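# Place the carton on the raised block inside the tape

## Task

Set the carton down on the raised block so that no part of it extends beyond the blue tape outline, with the same face pointing up as at the beginning. It must stay there on its own, not because the robot is holding it, and at the end the suction must be released and the tool moved away from it.

## Robot and tools

Robot: one six-joint arm (waist, shoulder, elbow, forearm roll, wrist pitch, wrist roll) carrying a vacuum suction cup instead of fingers. There is only one arm, so every motion argument describes that single tool. The controlled point is the cup point, the centre of the cup rim when nothing touches it. The cup opens along the cup point's own +z axis. From roughly 4 cm behind the rim the tool body and wrist camera bulge out up to about 9 cm sideways, so watch clearance there.

Frames: results report the cup point in the scene frame. Its origin lies on the table surface beneath the arm base; +z is up, and +y is to the left when facing along +x. The base may sit slightly tilted. Reported positions are in metres, orientation as a wxyz quaternion, velocities in m/s and rad/s; the printed position gets less accurate the farther the arm reaches.

A row is 7 numbers, each between -1 and 1: dx, dy, dz, rx, ry, rz, suction. The first six are an offset, not a pose: they are measured in the cup point's own axes from its pose in the latest result that reported it (if no result in this scene has yet, or for a second call inside the same reply, from the pose at the moment the action begins). A value of 1.0 equals 0.6 m for dx, dy, dz and 180 degrees for the rotation part; rx, ry, rz form a single rotation vector. Every row in an action is counted from that same reference, not from the row before it, so all zeros means return to the reference pose, not stay put. The seventh number switches suction: above 0.01 is on, 0.01 or lower is off, and it keeps its last value.

execute_actions takes "actions", a list holding at most one item, plus optional "pictures" (true/false). An empty list sends nothing and returns the current state with camera pictures. An action item is {"rows": [...], "steps": n}: 1 to 15 rows, n from 5 to 15 control steps of 1/30 s each (default 15); one row per step, and the last row repeats if rows run out. A wait item is {"steps": n} with n up to 300, counted from the previous result, so your thinking time is included. A rejected call moves nothing.

move takes "target", one 7-number row read exactly as above, and optional "speed" in m/s from 0.002 to 0.5 (default 0.25; turning capped at twice that in rad/s). It drives the cup point in a straight line toward the target over 0.5 to 10 s and gives up after 10 s. It does not steer around obstacles, can overshoot the speed near full arm extension, and lags the path. Its suction value is applied at the start. The result adds a "move:" line: done (settled near target), off_target, moving, held or fault, plus limits such as paced (pose clipped) or held (a safety check blocked steps; motion may then jump fast), and the remaining distance to target.

wait takes "seconds" from 0 to 10 and sends no new command. zoom_image takes "camera" (cam_head_left, cam_head_right, cam_wrist) and "region" [x0, y0, x1, y1] in pixels of that camera's last image, top-left origin, at most 504 by 504. The head cameras give 504x504 images, the wrist camera 616x616 fisheye. read_manual only returns licence text. finished_scene takes "scene", the number of the scene being closed; it is final and reports whether the goal was met.

Timing: each commanded pose is clipped every step to within 70 mm and 16 degrees of the measured pose, so large offsets need several actions; when position and orientation conflict, position wins. The last 5 steps of an action run after its result is returned, while you think. Only results with nothing still pending show a "Hand target" line. "pose unreachable" and HELD mark steps where the clearance check (which treats the base mount as part of the arm) altered or blocked the command.

Suction: press the 36 mm rim flat onto a smooth face of the carton, fully on the surface and away from edges, seams or holes. suction_measured near 0 means no seal; 0.83 or more means airtight. part_present turns 1 at 0.50 and back to 0 under 0.45. Under vacuum the cup compresses, so a held object sits up to about 12 mm nearer the tool. To release, lower the carton until it rests on the block, switch suction off, then withdraw more than 15 mm. If the cup seals on the table, turn suction off to free it.

Hazards: never push or drop anything off the table. Approach contacts slowly; fast moves or targets far past the contact point hit or press hard. Joint load limits in N m: waist 56.4, shoulder 56.4, elbow 47, forearm roll 25.3, wrist pitch 17.8, wrist roll 17.8; exceeding one causes a fault that backs the joint off and freezes the arm for 10 s. Holding loads heats motors: a MOTOR HOT warning appears from 65 °C and at 80 °C the brakes engage until they cool. Loose objects may occasionally get nudged by outside pushes, so check the final placement before finishing.

Each tool is called after "Call:" by a JSON object that holds its "op" and its "data".

## Session

Call:
{"op": "execute_actions", "data": {"actions": []}}

Scene clock: 0.00 s of 5000.00 s.
end_effector_position=(+0.5991, -0.0271, +0.3364) suction_measured=0.00 part_present=0 end_effector_quat_wxyz=(-0.001, +0.022, +1.000, +0.001) end_effector_velocity=(-0.000, -0.000, +0.000) end_effector_angular_velocity=(+0.000, +0.001, +0.001)
Joint positions: [-0.    -0.535 -1.292  0.002 -0.759 -1.574]
Joint velocities: [-0.     0.     0.    -0.    -0.001 -0.001]
Joint torques (N m, as the arm reports them, + toward a larger angle): no reading
Motor temperatures (°C, as the motors report them): [27 30 28 29 35 31]
Hand target: +0.599, -0.027, +0.336; -0.001, +0.022, +1.000, +0.001

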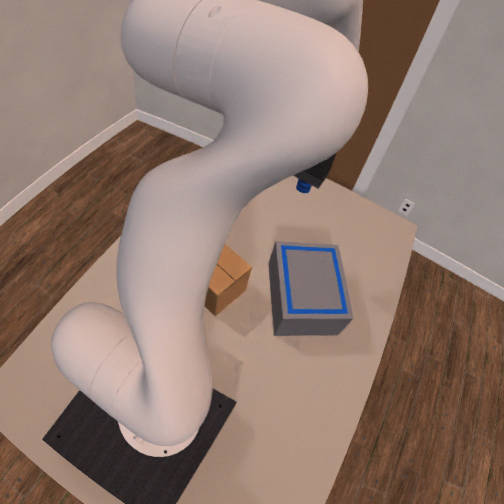

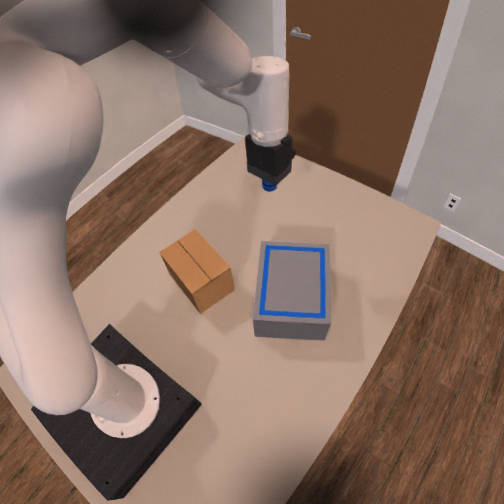

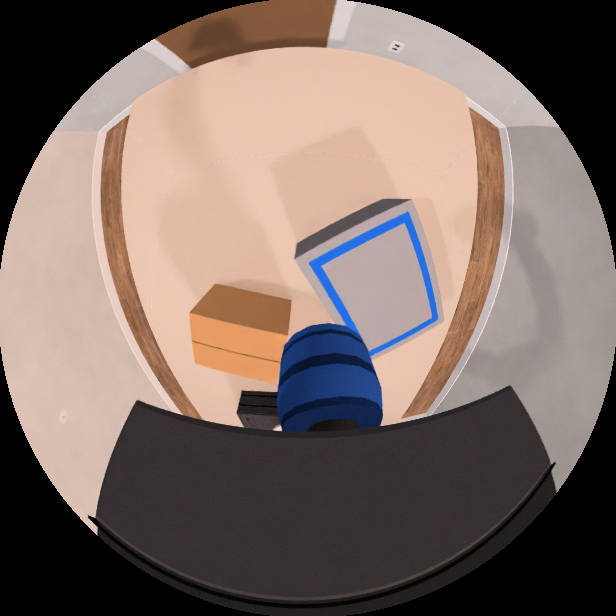

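Call:
{"op": "move", "data": {"target": [0.315,0.217,0.22,0,0,0.09,0], "speed": 0.3}}

Scene clock: 3.20 s of 5000.00 s.
end_effector_position=(+0.4162, +0.1110, +0.2050) suction_measured=0.00 part_present=0 end_effector_quat_wxyz=(-0.001, +0.163, +0.987, -0.000) end_effector_velocity=(-0.001, +0.002, -0.001) end_effector_angular_velocity=(-0.005, -0.002, -0.002)
Joint positions: [ 0.306 -0.417 -0.729  0.004 -0.314 -0.987]
Joint velocities: [ 0.007 -0.     0.003 -0.018  0.003  0.026]
Joint torques (N m, as the arm reports them, + toward a larger angle): [ -1.51  39.02 -12.58  -2.04  -0.33  -0.29]
Motor temperatures (°C, as the motors report them): [27 30 28 29 35 31]
Hand target: +0.416, +0.111, +0.205; -0.001, +0.163, +0.987, -0.000
Off the commanded pose: 0.001 m, 0 deg.
Kept back: nothing.
move: done

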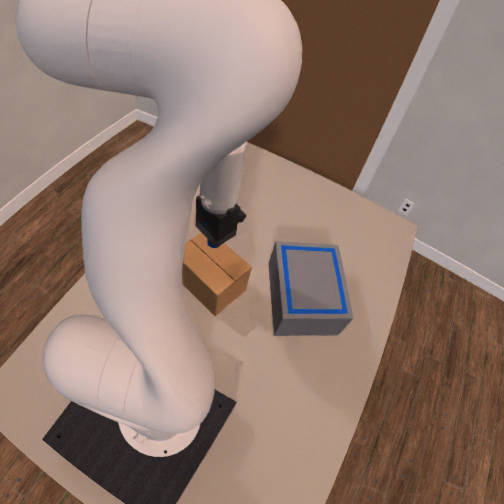

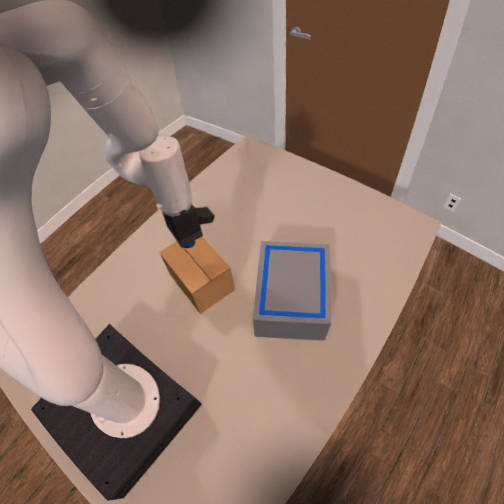

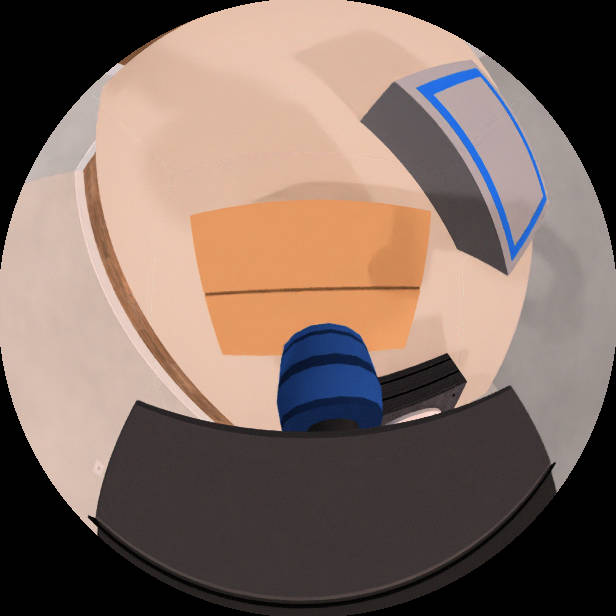

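Call:
{"op": "move", "data": {"target": [-0.037,0,0.1,0,0,0,0], "speed": 0.15}}

Scene clock: 4.37 s of 5000.00 s.
end_effector_position=(+0.4370, +0.1038, +0.1452) suction_measured=0.00 part_present=0 end_effector_quat_wxyz=(-0.001, +0.163, +0.987, -0.000) end_effector_velocity=(+0.000, -0.001, -0.002) end_effector_angular_velocity=(+0.000, +0.000, +0.001)
Joint positions: [ 0.279 -0.589 -0.793  0.005 -0.206 -1.015]
Joint velocities: [-0.001 -0.005 -0.002  0.001  0.003 -0.003]
Joint torques (N m, as the arm reports them, + toward a larger angle): [ -0.99  48.42 -10.9   -0.95  -0.37  -0.3 ]
Motor temperatures (°C, as the motors report them): [27 30 28 29 35 31]
Hand target: +0.437, +0.104, +0.145; -0.001, +0.163, +0.987, -0.000
Off the commanded pose: 0.000 m, 0 deg.
Kept back: nothing.
move: done

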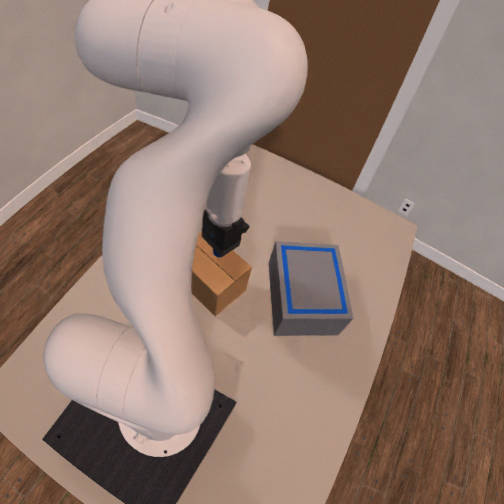

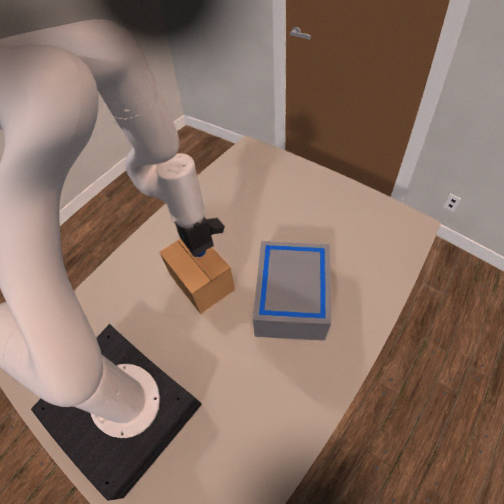

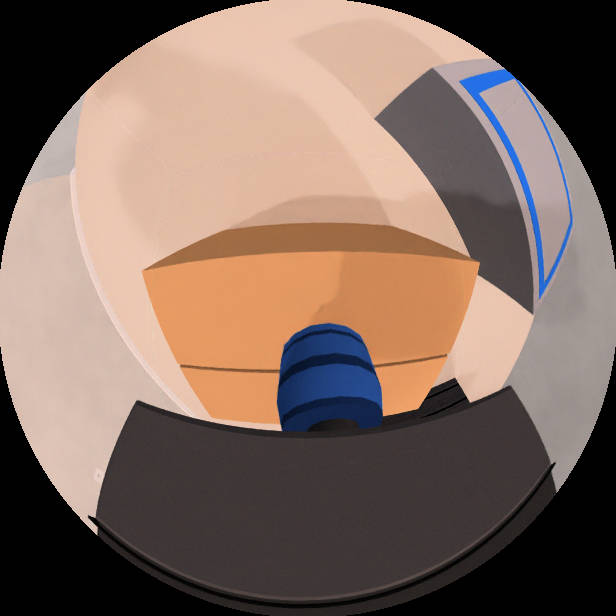

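Call:
{"op": "move", "data": {"target": [0,0,0.047,0,0,0,1], "speed": 0.03}}

Scene clock: 9.90 s of 5000.00 s.
end_effector_position=(+0.4371, +0.1038, +0.1172) suction_measured=0.90 part_present=1 end_effector_quat_wxyz=(-0.001, +0.163, +0.987, -0.000) end_effector_velocity=(+0.002, +0.000, -0.001) end_effector_angular_velocity=(+0.001, -0.004, -0.001)
Joint positions: [ 0.279 -0.658 -0.806  0.006 -0.15  -1.016]
Joint velocities: [-0.001 -0.003 -0.004  0.002  0.004 -0.002]
Joint torques (N m, as the arm reports them, + toward a larger angle): [ -3.37  47.02 -11.48  -0.97  -0.35  -0.03]
Motor temperatures (°C, as the motors report them): [27 30 28 29 35 31]
Hand target: +0.437, +0.104, +0.117; -0.001, +0.163, +0.987, -0.000
Off the commanded pose: 0.000 m, 0 deg.
Kept back: nothing.
After step 90, 1.30 s passed at rest.
move: done

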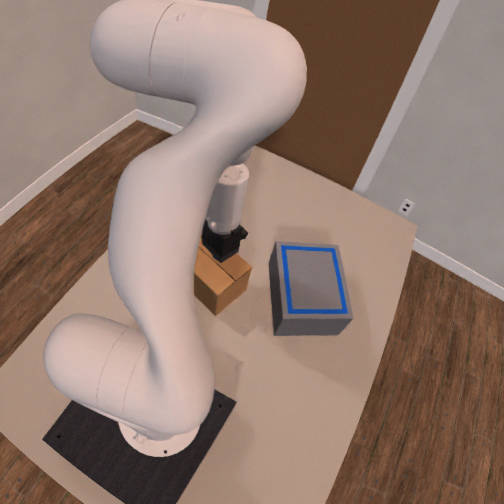

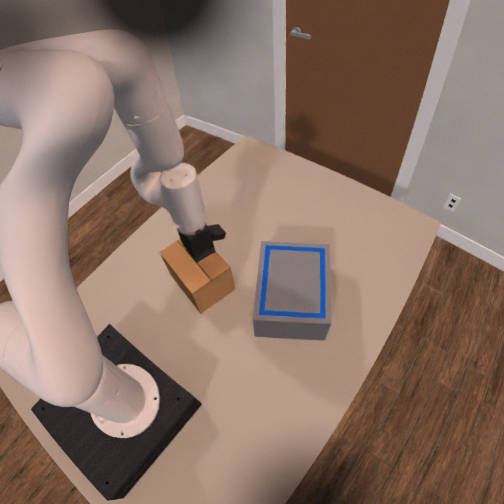

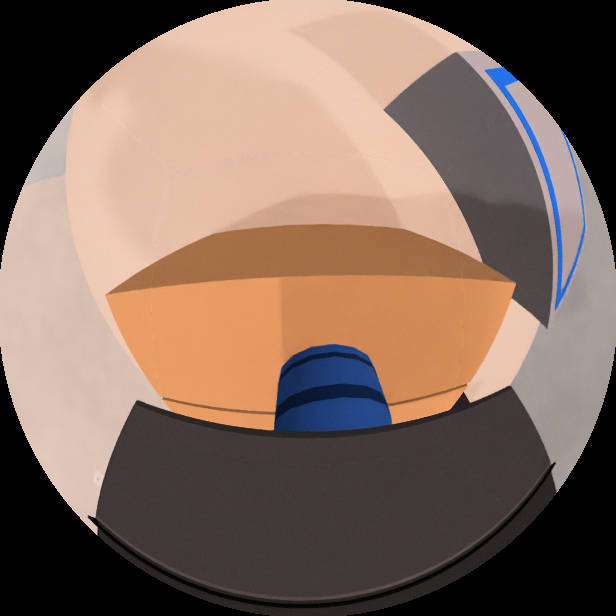

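Lift.

Call:
{"op": "move", "data": {"target": [0,0,-0.26,0,0,0,1], "speed": 0.15}}

Scene clock: 11.67 s of 5000.00 s.
end_effector_position=(+0.4373, +0.1040, +0.2729) suction_measured=0.90 part_present=1 end_effector_quat_wxyz=(-0.001, +0.163, +0.987, +0.000) end_effector_velocity=(-0.000, -0.000, +0.002) end_effector_angular_velocity=(-0.001, +0.000, +0.001)
Joint positions: [ 0.279 -0.308 -0.795  0.003 -0.489 -1.014]
Joint velocities: [ 0.     0.005 -0.    -0.001 -0.005  0.   ]
Joint torques (N m, as the arm reports them, + toward a larger angle): [ -3.8   40.79 -14.6   -1.6   -0.67   0.12]
Motor temperatures (°C, as the motors report them): [27 30 28 29 35 31]
Hand target: +0.437, +0.104, +0.273; -0.001, +0.163, +0.987, +0.000
Off the commanded pose: 0.000 m, 0 deg.
Kept back: nothing.
move: done

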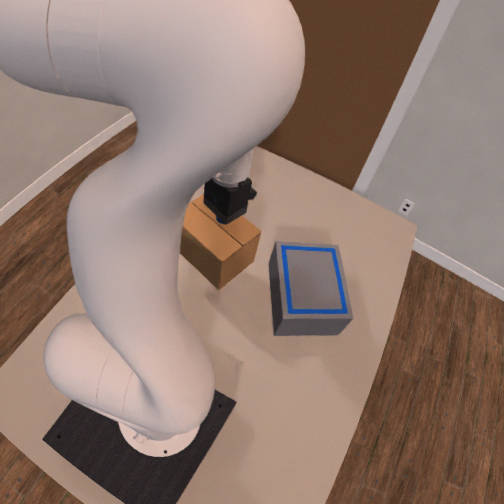

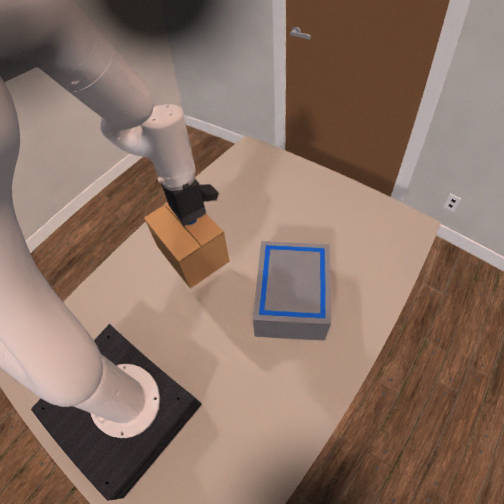

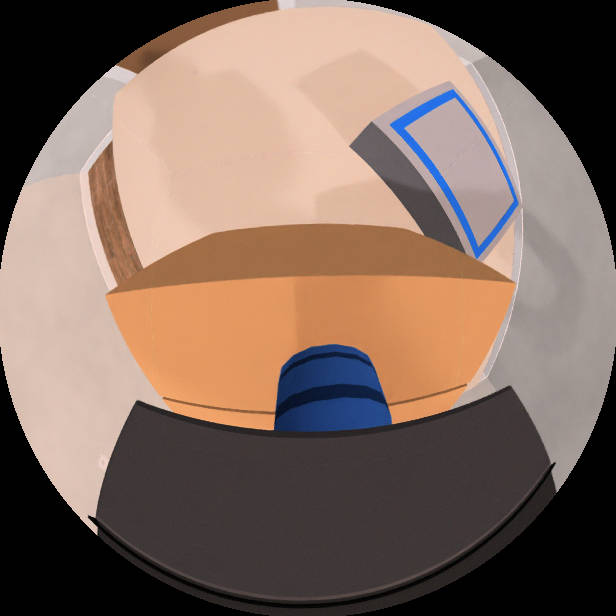

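Call:
{"op": "move", "data": {"target": [-0.295,-0.43,0,0,0,0.235,1], "speed": 0.22}}

Scene clock: 14.10 s of 5000.00 s.
end_effector_position=(+0.5216, -0.1967, +0.2725) suction_measured=0.90 part_present=1 end_effector_quat_wxyz=(-0.001, +0.508, +0.862, +0.001) end_effector_velocity=(+0.002, -0.002, -0.000) end_effector_angular_velocity=(-0.000, -0.002, -0.005)
Joint positions: [-0.316 -0.531 -1.118  0.003 -0.589 -0.87 ]
Joint velocities: [-0.002 -0.003 -0.004  0.001  0.001  0.002]
Joint torques (N m, as the arm reports them, + toward a larger angle): [ -4.56  52.7  -16.81  -2.76  -0.25   0.14]
Motor temperatures (°C, as the motors report them): [27 30 28 29 35 31]
Hand target: +0.522, -0.197, +0.272; -0.001, +0.508, +0.861, +0.001
Off the commanded pose: 0.001 m, 0 deg.
Kept back: nothing.
move: done

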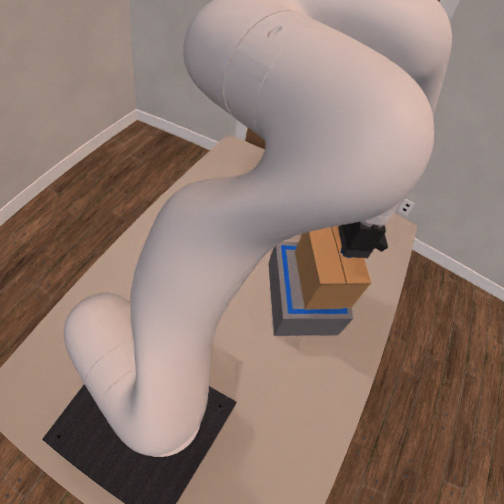

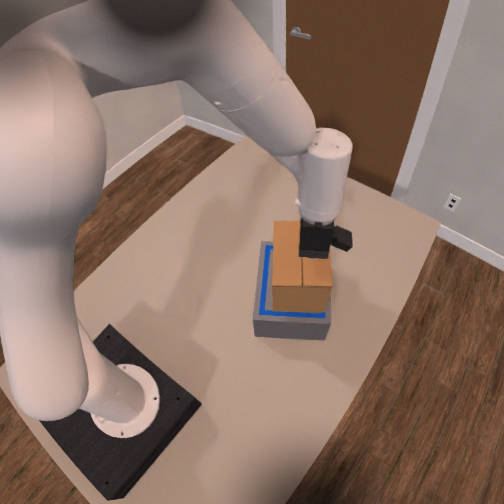

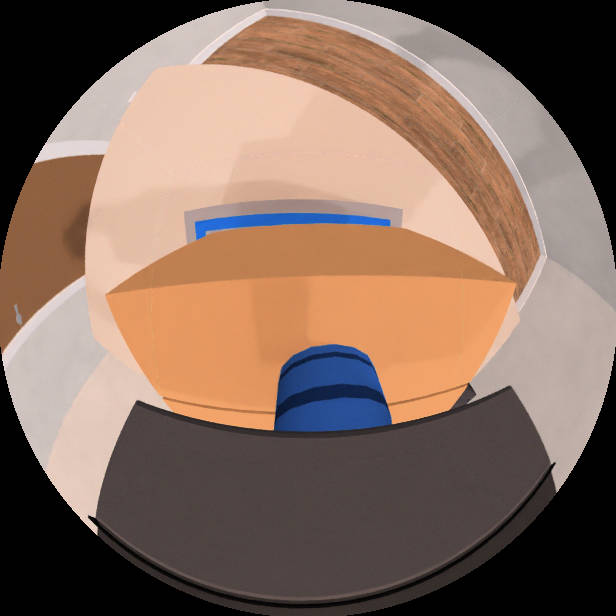

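Call:
{"op": "move", "data": {"target": [0.02,0.025,0.055,0,0,0,1], "speed": 0.08}}

Call:
{"op": "zoom_image", "data": {"camera": "cam_wrist", "region": [150,150,470,280]}}

Call:
{"op": "zoom_image", "data": {"camera": "cam_head_right", "region": [230,200,370,350]}}

Scene clock: 15.20 s of 5000.00 s.
end_effector_position=(+0.5288, -0.1791, +0.2398) suction_measured=0.90 part_present=1 end_effector_quat_wxyz=(-0.001, +0.508, +0.862, +0.000) end_effector_velocity=(+0.000, -0.000, -0.002) end_effector_angular_velocity=(-0.000, +0.000, -0.003)
Joint positions: [-0.281 -0.585 -1.111  0.003 -0.528 -0.836]
Joint velocities: [ 0.    -0.004 -0.001 -0.     0.003  0.004]
Joint torques (N m, as the arm reports them, + toward a larger angle): [ -1.5   54.82 -15.37  -2.02  -0.42  -0.13]
Motor temperatures (°C, as the motors report them): [27 30 28 29 35 31]
Hand target: +0.529, -0.179, +0.240; -0.001, +0.508, +0.862, +0.000
Off the commanded pose: 0.000 m, 0 deg.
Kept back: nothing.
move: done

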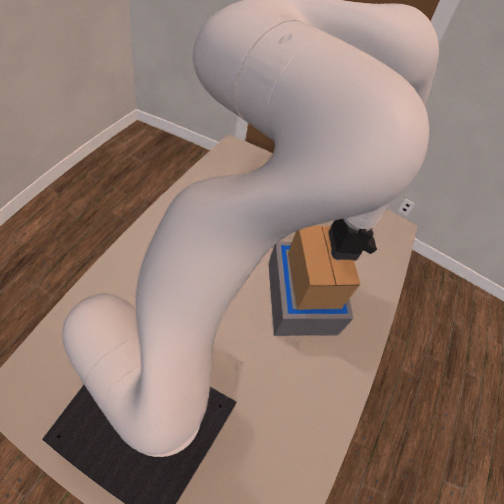

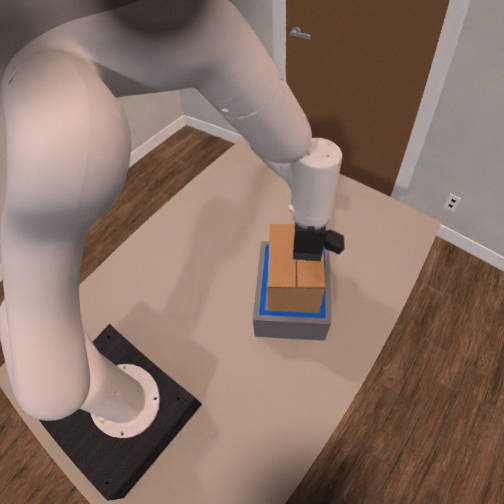

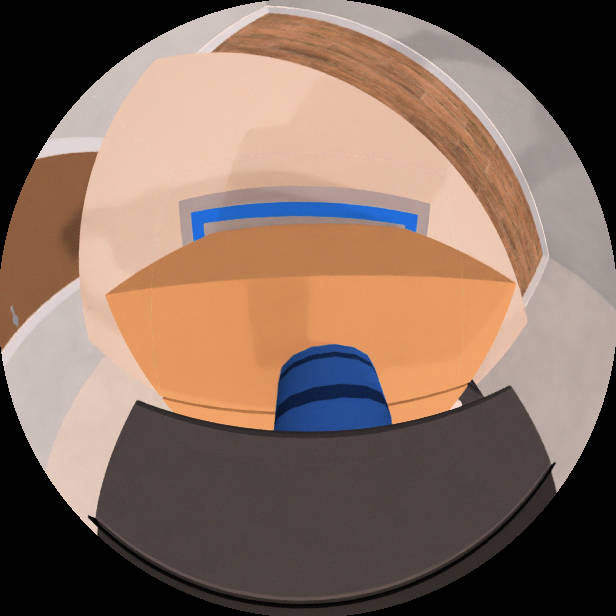

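Region (150, 150, 470, 280) of cam_wrist's 616x616 image, scaled by 1.575, with more detail than that image has; it fills the top 205 rows of this view, and the rest is white.

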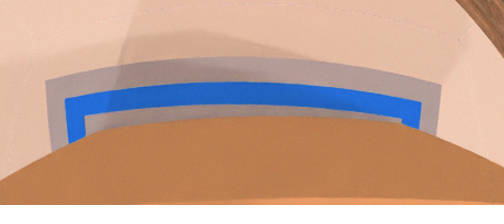

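Region (230, 200, 370, 350) of cam_head_right's 504x504 image, scaled by 3.360, with more detail than that image has; it fills the left 470 columns of this view, and the rest is white.

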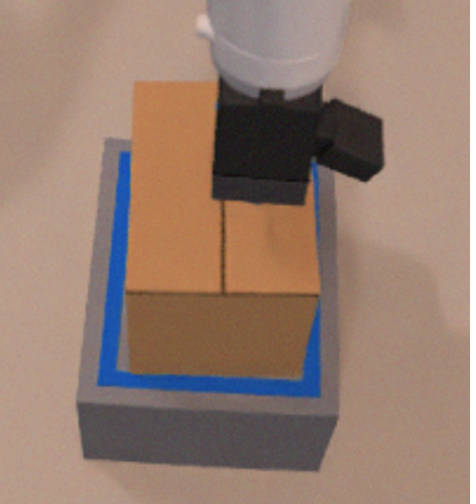

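Call:
{"op": "move", "data": {"target": [0.003,0.008,0.017,0,0,0.011,1], "speed": 0.025}}

Call:
{"op": "zoom_image", "data": {"camera": "cam_wrist", "region": [150,150,470,280]}}

Call:
{"op": "zoom_image", "data": {"camera": "cam_head_right", "region": [230,200,370,350]}}

Scene clock: 16.40 s of 5000.00 s.
end_effector_position=(+0.5347, -0.1763, +0.2352) suction_measured=0.90 part_present=1 end_effector_quat_wxyz=(+0.002, +0.522, +0.853, +0.001) end_effector_velocity=(+0.003, +0.000, +0.001) end_effector_angular_velocity=(-0.001, -0.008, -0.006)
Joint positions: [-0.273 -0.599 -1.12   0.003 -0.516 -0.794]
Joint velocities: [ 0.002 -0.001 -0.003  0.002  0.006  0.006]
Joint torques (N m, as the arm reports them, + toward a larger angle): [ 3.81 -5.98 -1.13 -0.41  5.14  0.72]
Motor temperatures (°C, as the motors report them): [27 30 28 29 35 31]
Hand target: +0.532, -0.175, +0.230; -0.001, +0.522, +0.853, +0.000
Off the commanded pose: 0.006 m, 0 deg.
Kept back: nothing.
move: off_target

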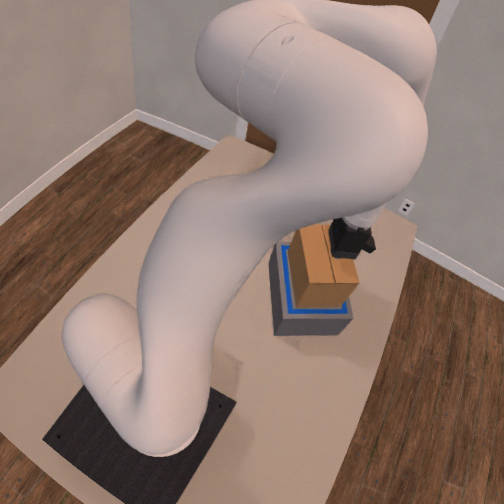

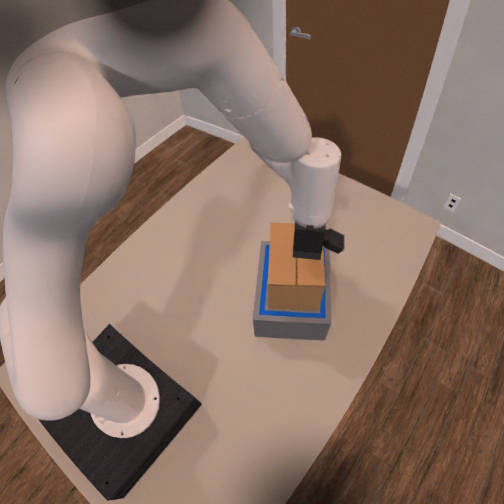

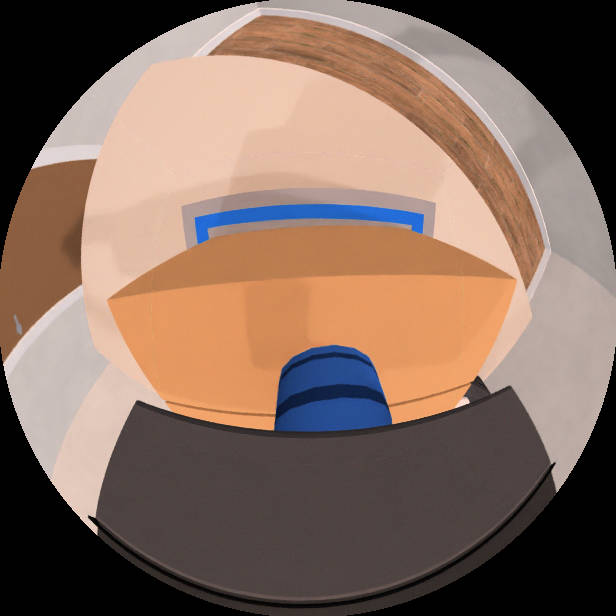

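Region (150, 150, 470, 280) of cam_wrist's 616x616 image, scaled by 1.575, with more detail than that image has; it fills the top 205 rows of this view, and the rest is white.

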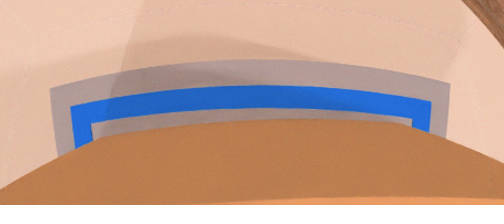

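Region (230, 200, 370, 350) of cam_head_right's 504x504 image, scaled by 3.360, with more detail than that image has; it fills the left 470 columns of this view, and the rest is white.

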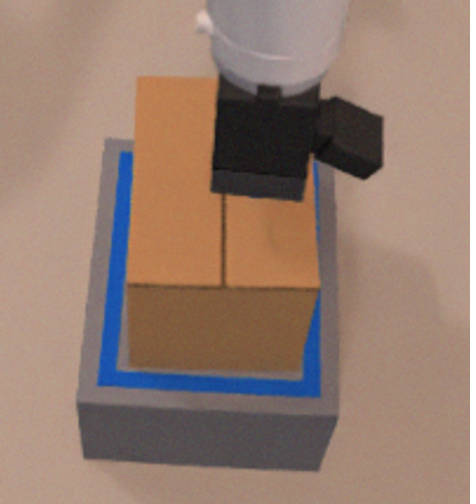

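Pressing hard; release.

Call:
{"op": "execute_actions", "data": {"actions": [{"rows":[[0,0,-0.003,0,0,0,0]],"steps":15}]}}

Call:
{"op": "move", "data": {"target": [0,0,-0.15,0,0,0,0], "speed": 0.12}}

Scene clock: 16.83 s of 5000.00 s.
end_effector_position=(+0.5353, -0.1762, +0.2365) suction_measured=0.00 part_present=0 end_effector_quat_wxyz=(+0.003, +0.522, +0.853, +0.002) end_effector_velocity=(-0.001, -0.000, +0.000) end_effector_angular_velocity=(+0.002, +0.007, -0.002)
Joint positions: [-0.273 -0.596 -1.12   0.004 -0.516 -0.794]
Joint velocities: [-0.001 -0.001 -0.003 -0.    -0.009  0.001]
Joint torques (N m, as the arm reports them, + toward a larger angle): [-0.71 28.9  -8.   -0.67  0.07  0.44]
Motor temperatures (°C, as the motors report them): [27 30 28 29 35 31]
Steps of this call (steps 1 to 3: nothing new was sent; steps 4 to 13: the first 10 steps of this action). Readings (end_effector_position | what the end effector reports):
4: (+0.5350, -0.1762, +0.2352) | suction_measured=0.78 part_present=1
5: (+0.5351, -0.1763, +0.2359) | suction_measured=0.35 part_present=0
7: (+0.5354, -0.1762, +0.2364) | suction_measured=0.00 part_present=0
11: (+0.5353, -0.1762, +0.2365) | suction_measured=0.00 part_present=0
13: the state above

Scene clock: 18.23 s of 5000.00 s.
end_effector_position=(+0.5345, -0.1760, +0.3262) suction_measured=0.00 part_present=0 end_effector_quat_wxyz=(+0.003, +0.522, +0.853, +0.002) end_effector_velocity=(+0.001, -0.001, +0.003) end_effector_angular_velocity=(-0.001, -0.002, -0.001)
Joint positions: [-0.273 -0.461 -1.156  0.003 -0.69  -0.794]
Joint velocities: [-0.001  0.004 -0.003 -0.001 -0.004  0.   ]
Joint torques (N m, as the arm reports them, + toward a larger angle): [ -2.65  48.49 -15.92  -0.68  -0.24  -0.29]
Motor temperatures (°C, as the motors report them): [27 30 28 29 35 31]
Hand target: +0.535, -0.176, +0.327; +0.003, +0.522, +0.853, +0.002
Off your previous action's commanded pose: 0.001 m, 0 deg at its last step (step 5 of this call).
Off the commanded pose: 0.000 m, 0 deg.
Kept back: nothing.
move: done

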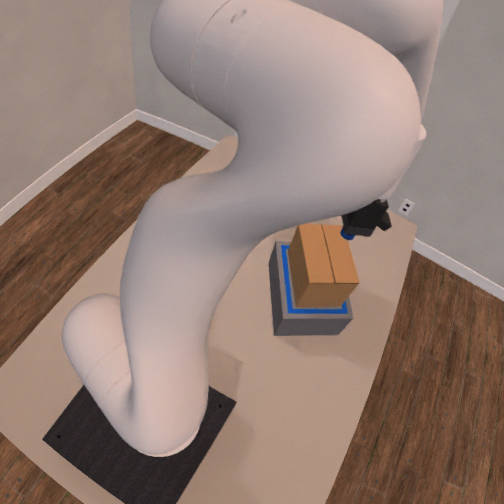

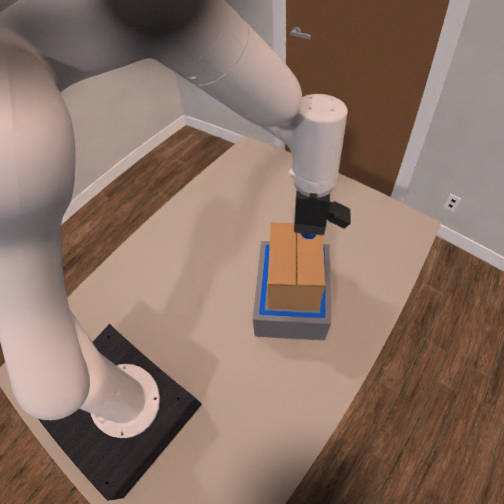

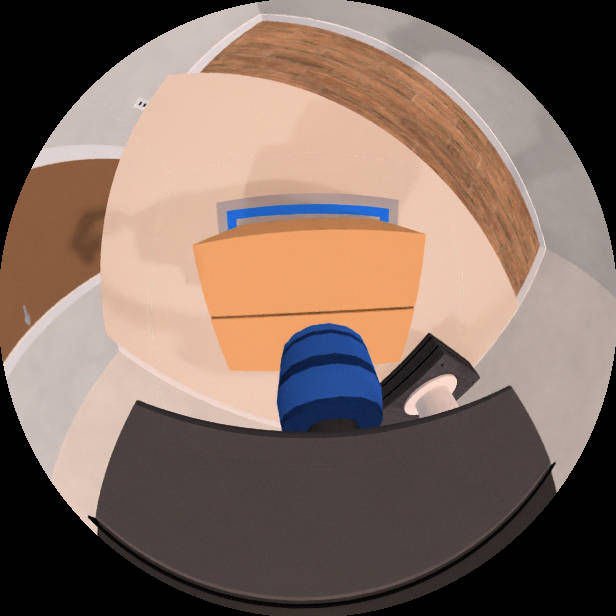

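Call:
{"op": "finished_scene", "data": {"scene": 1}}

The scene is finished: the task was done.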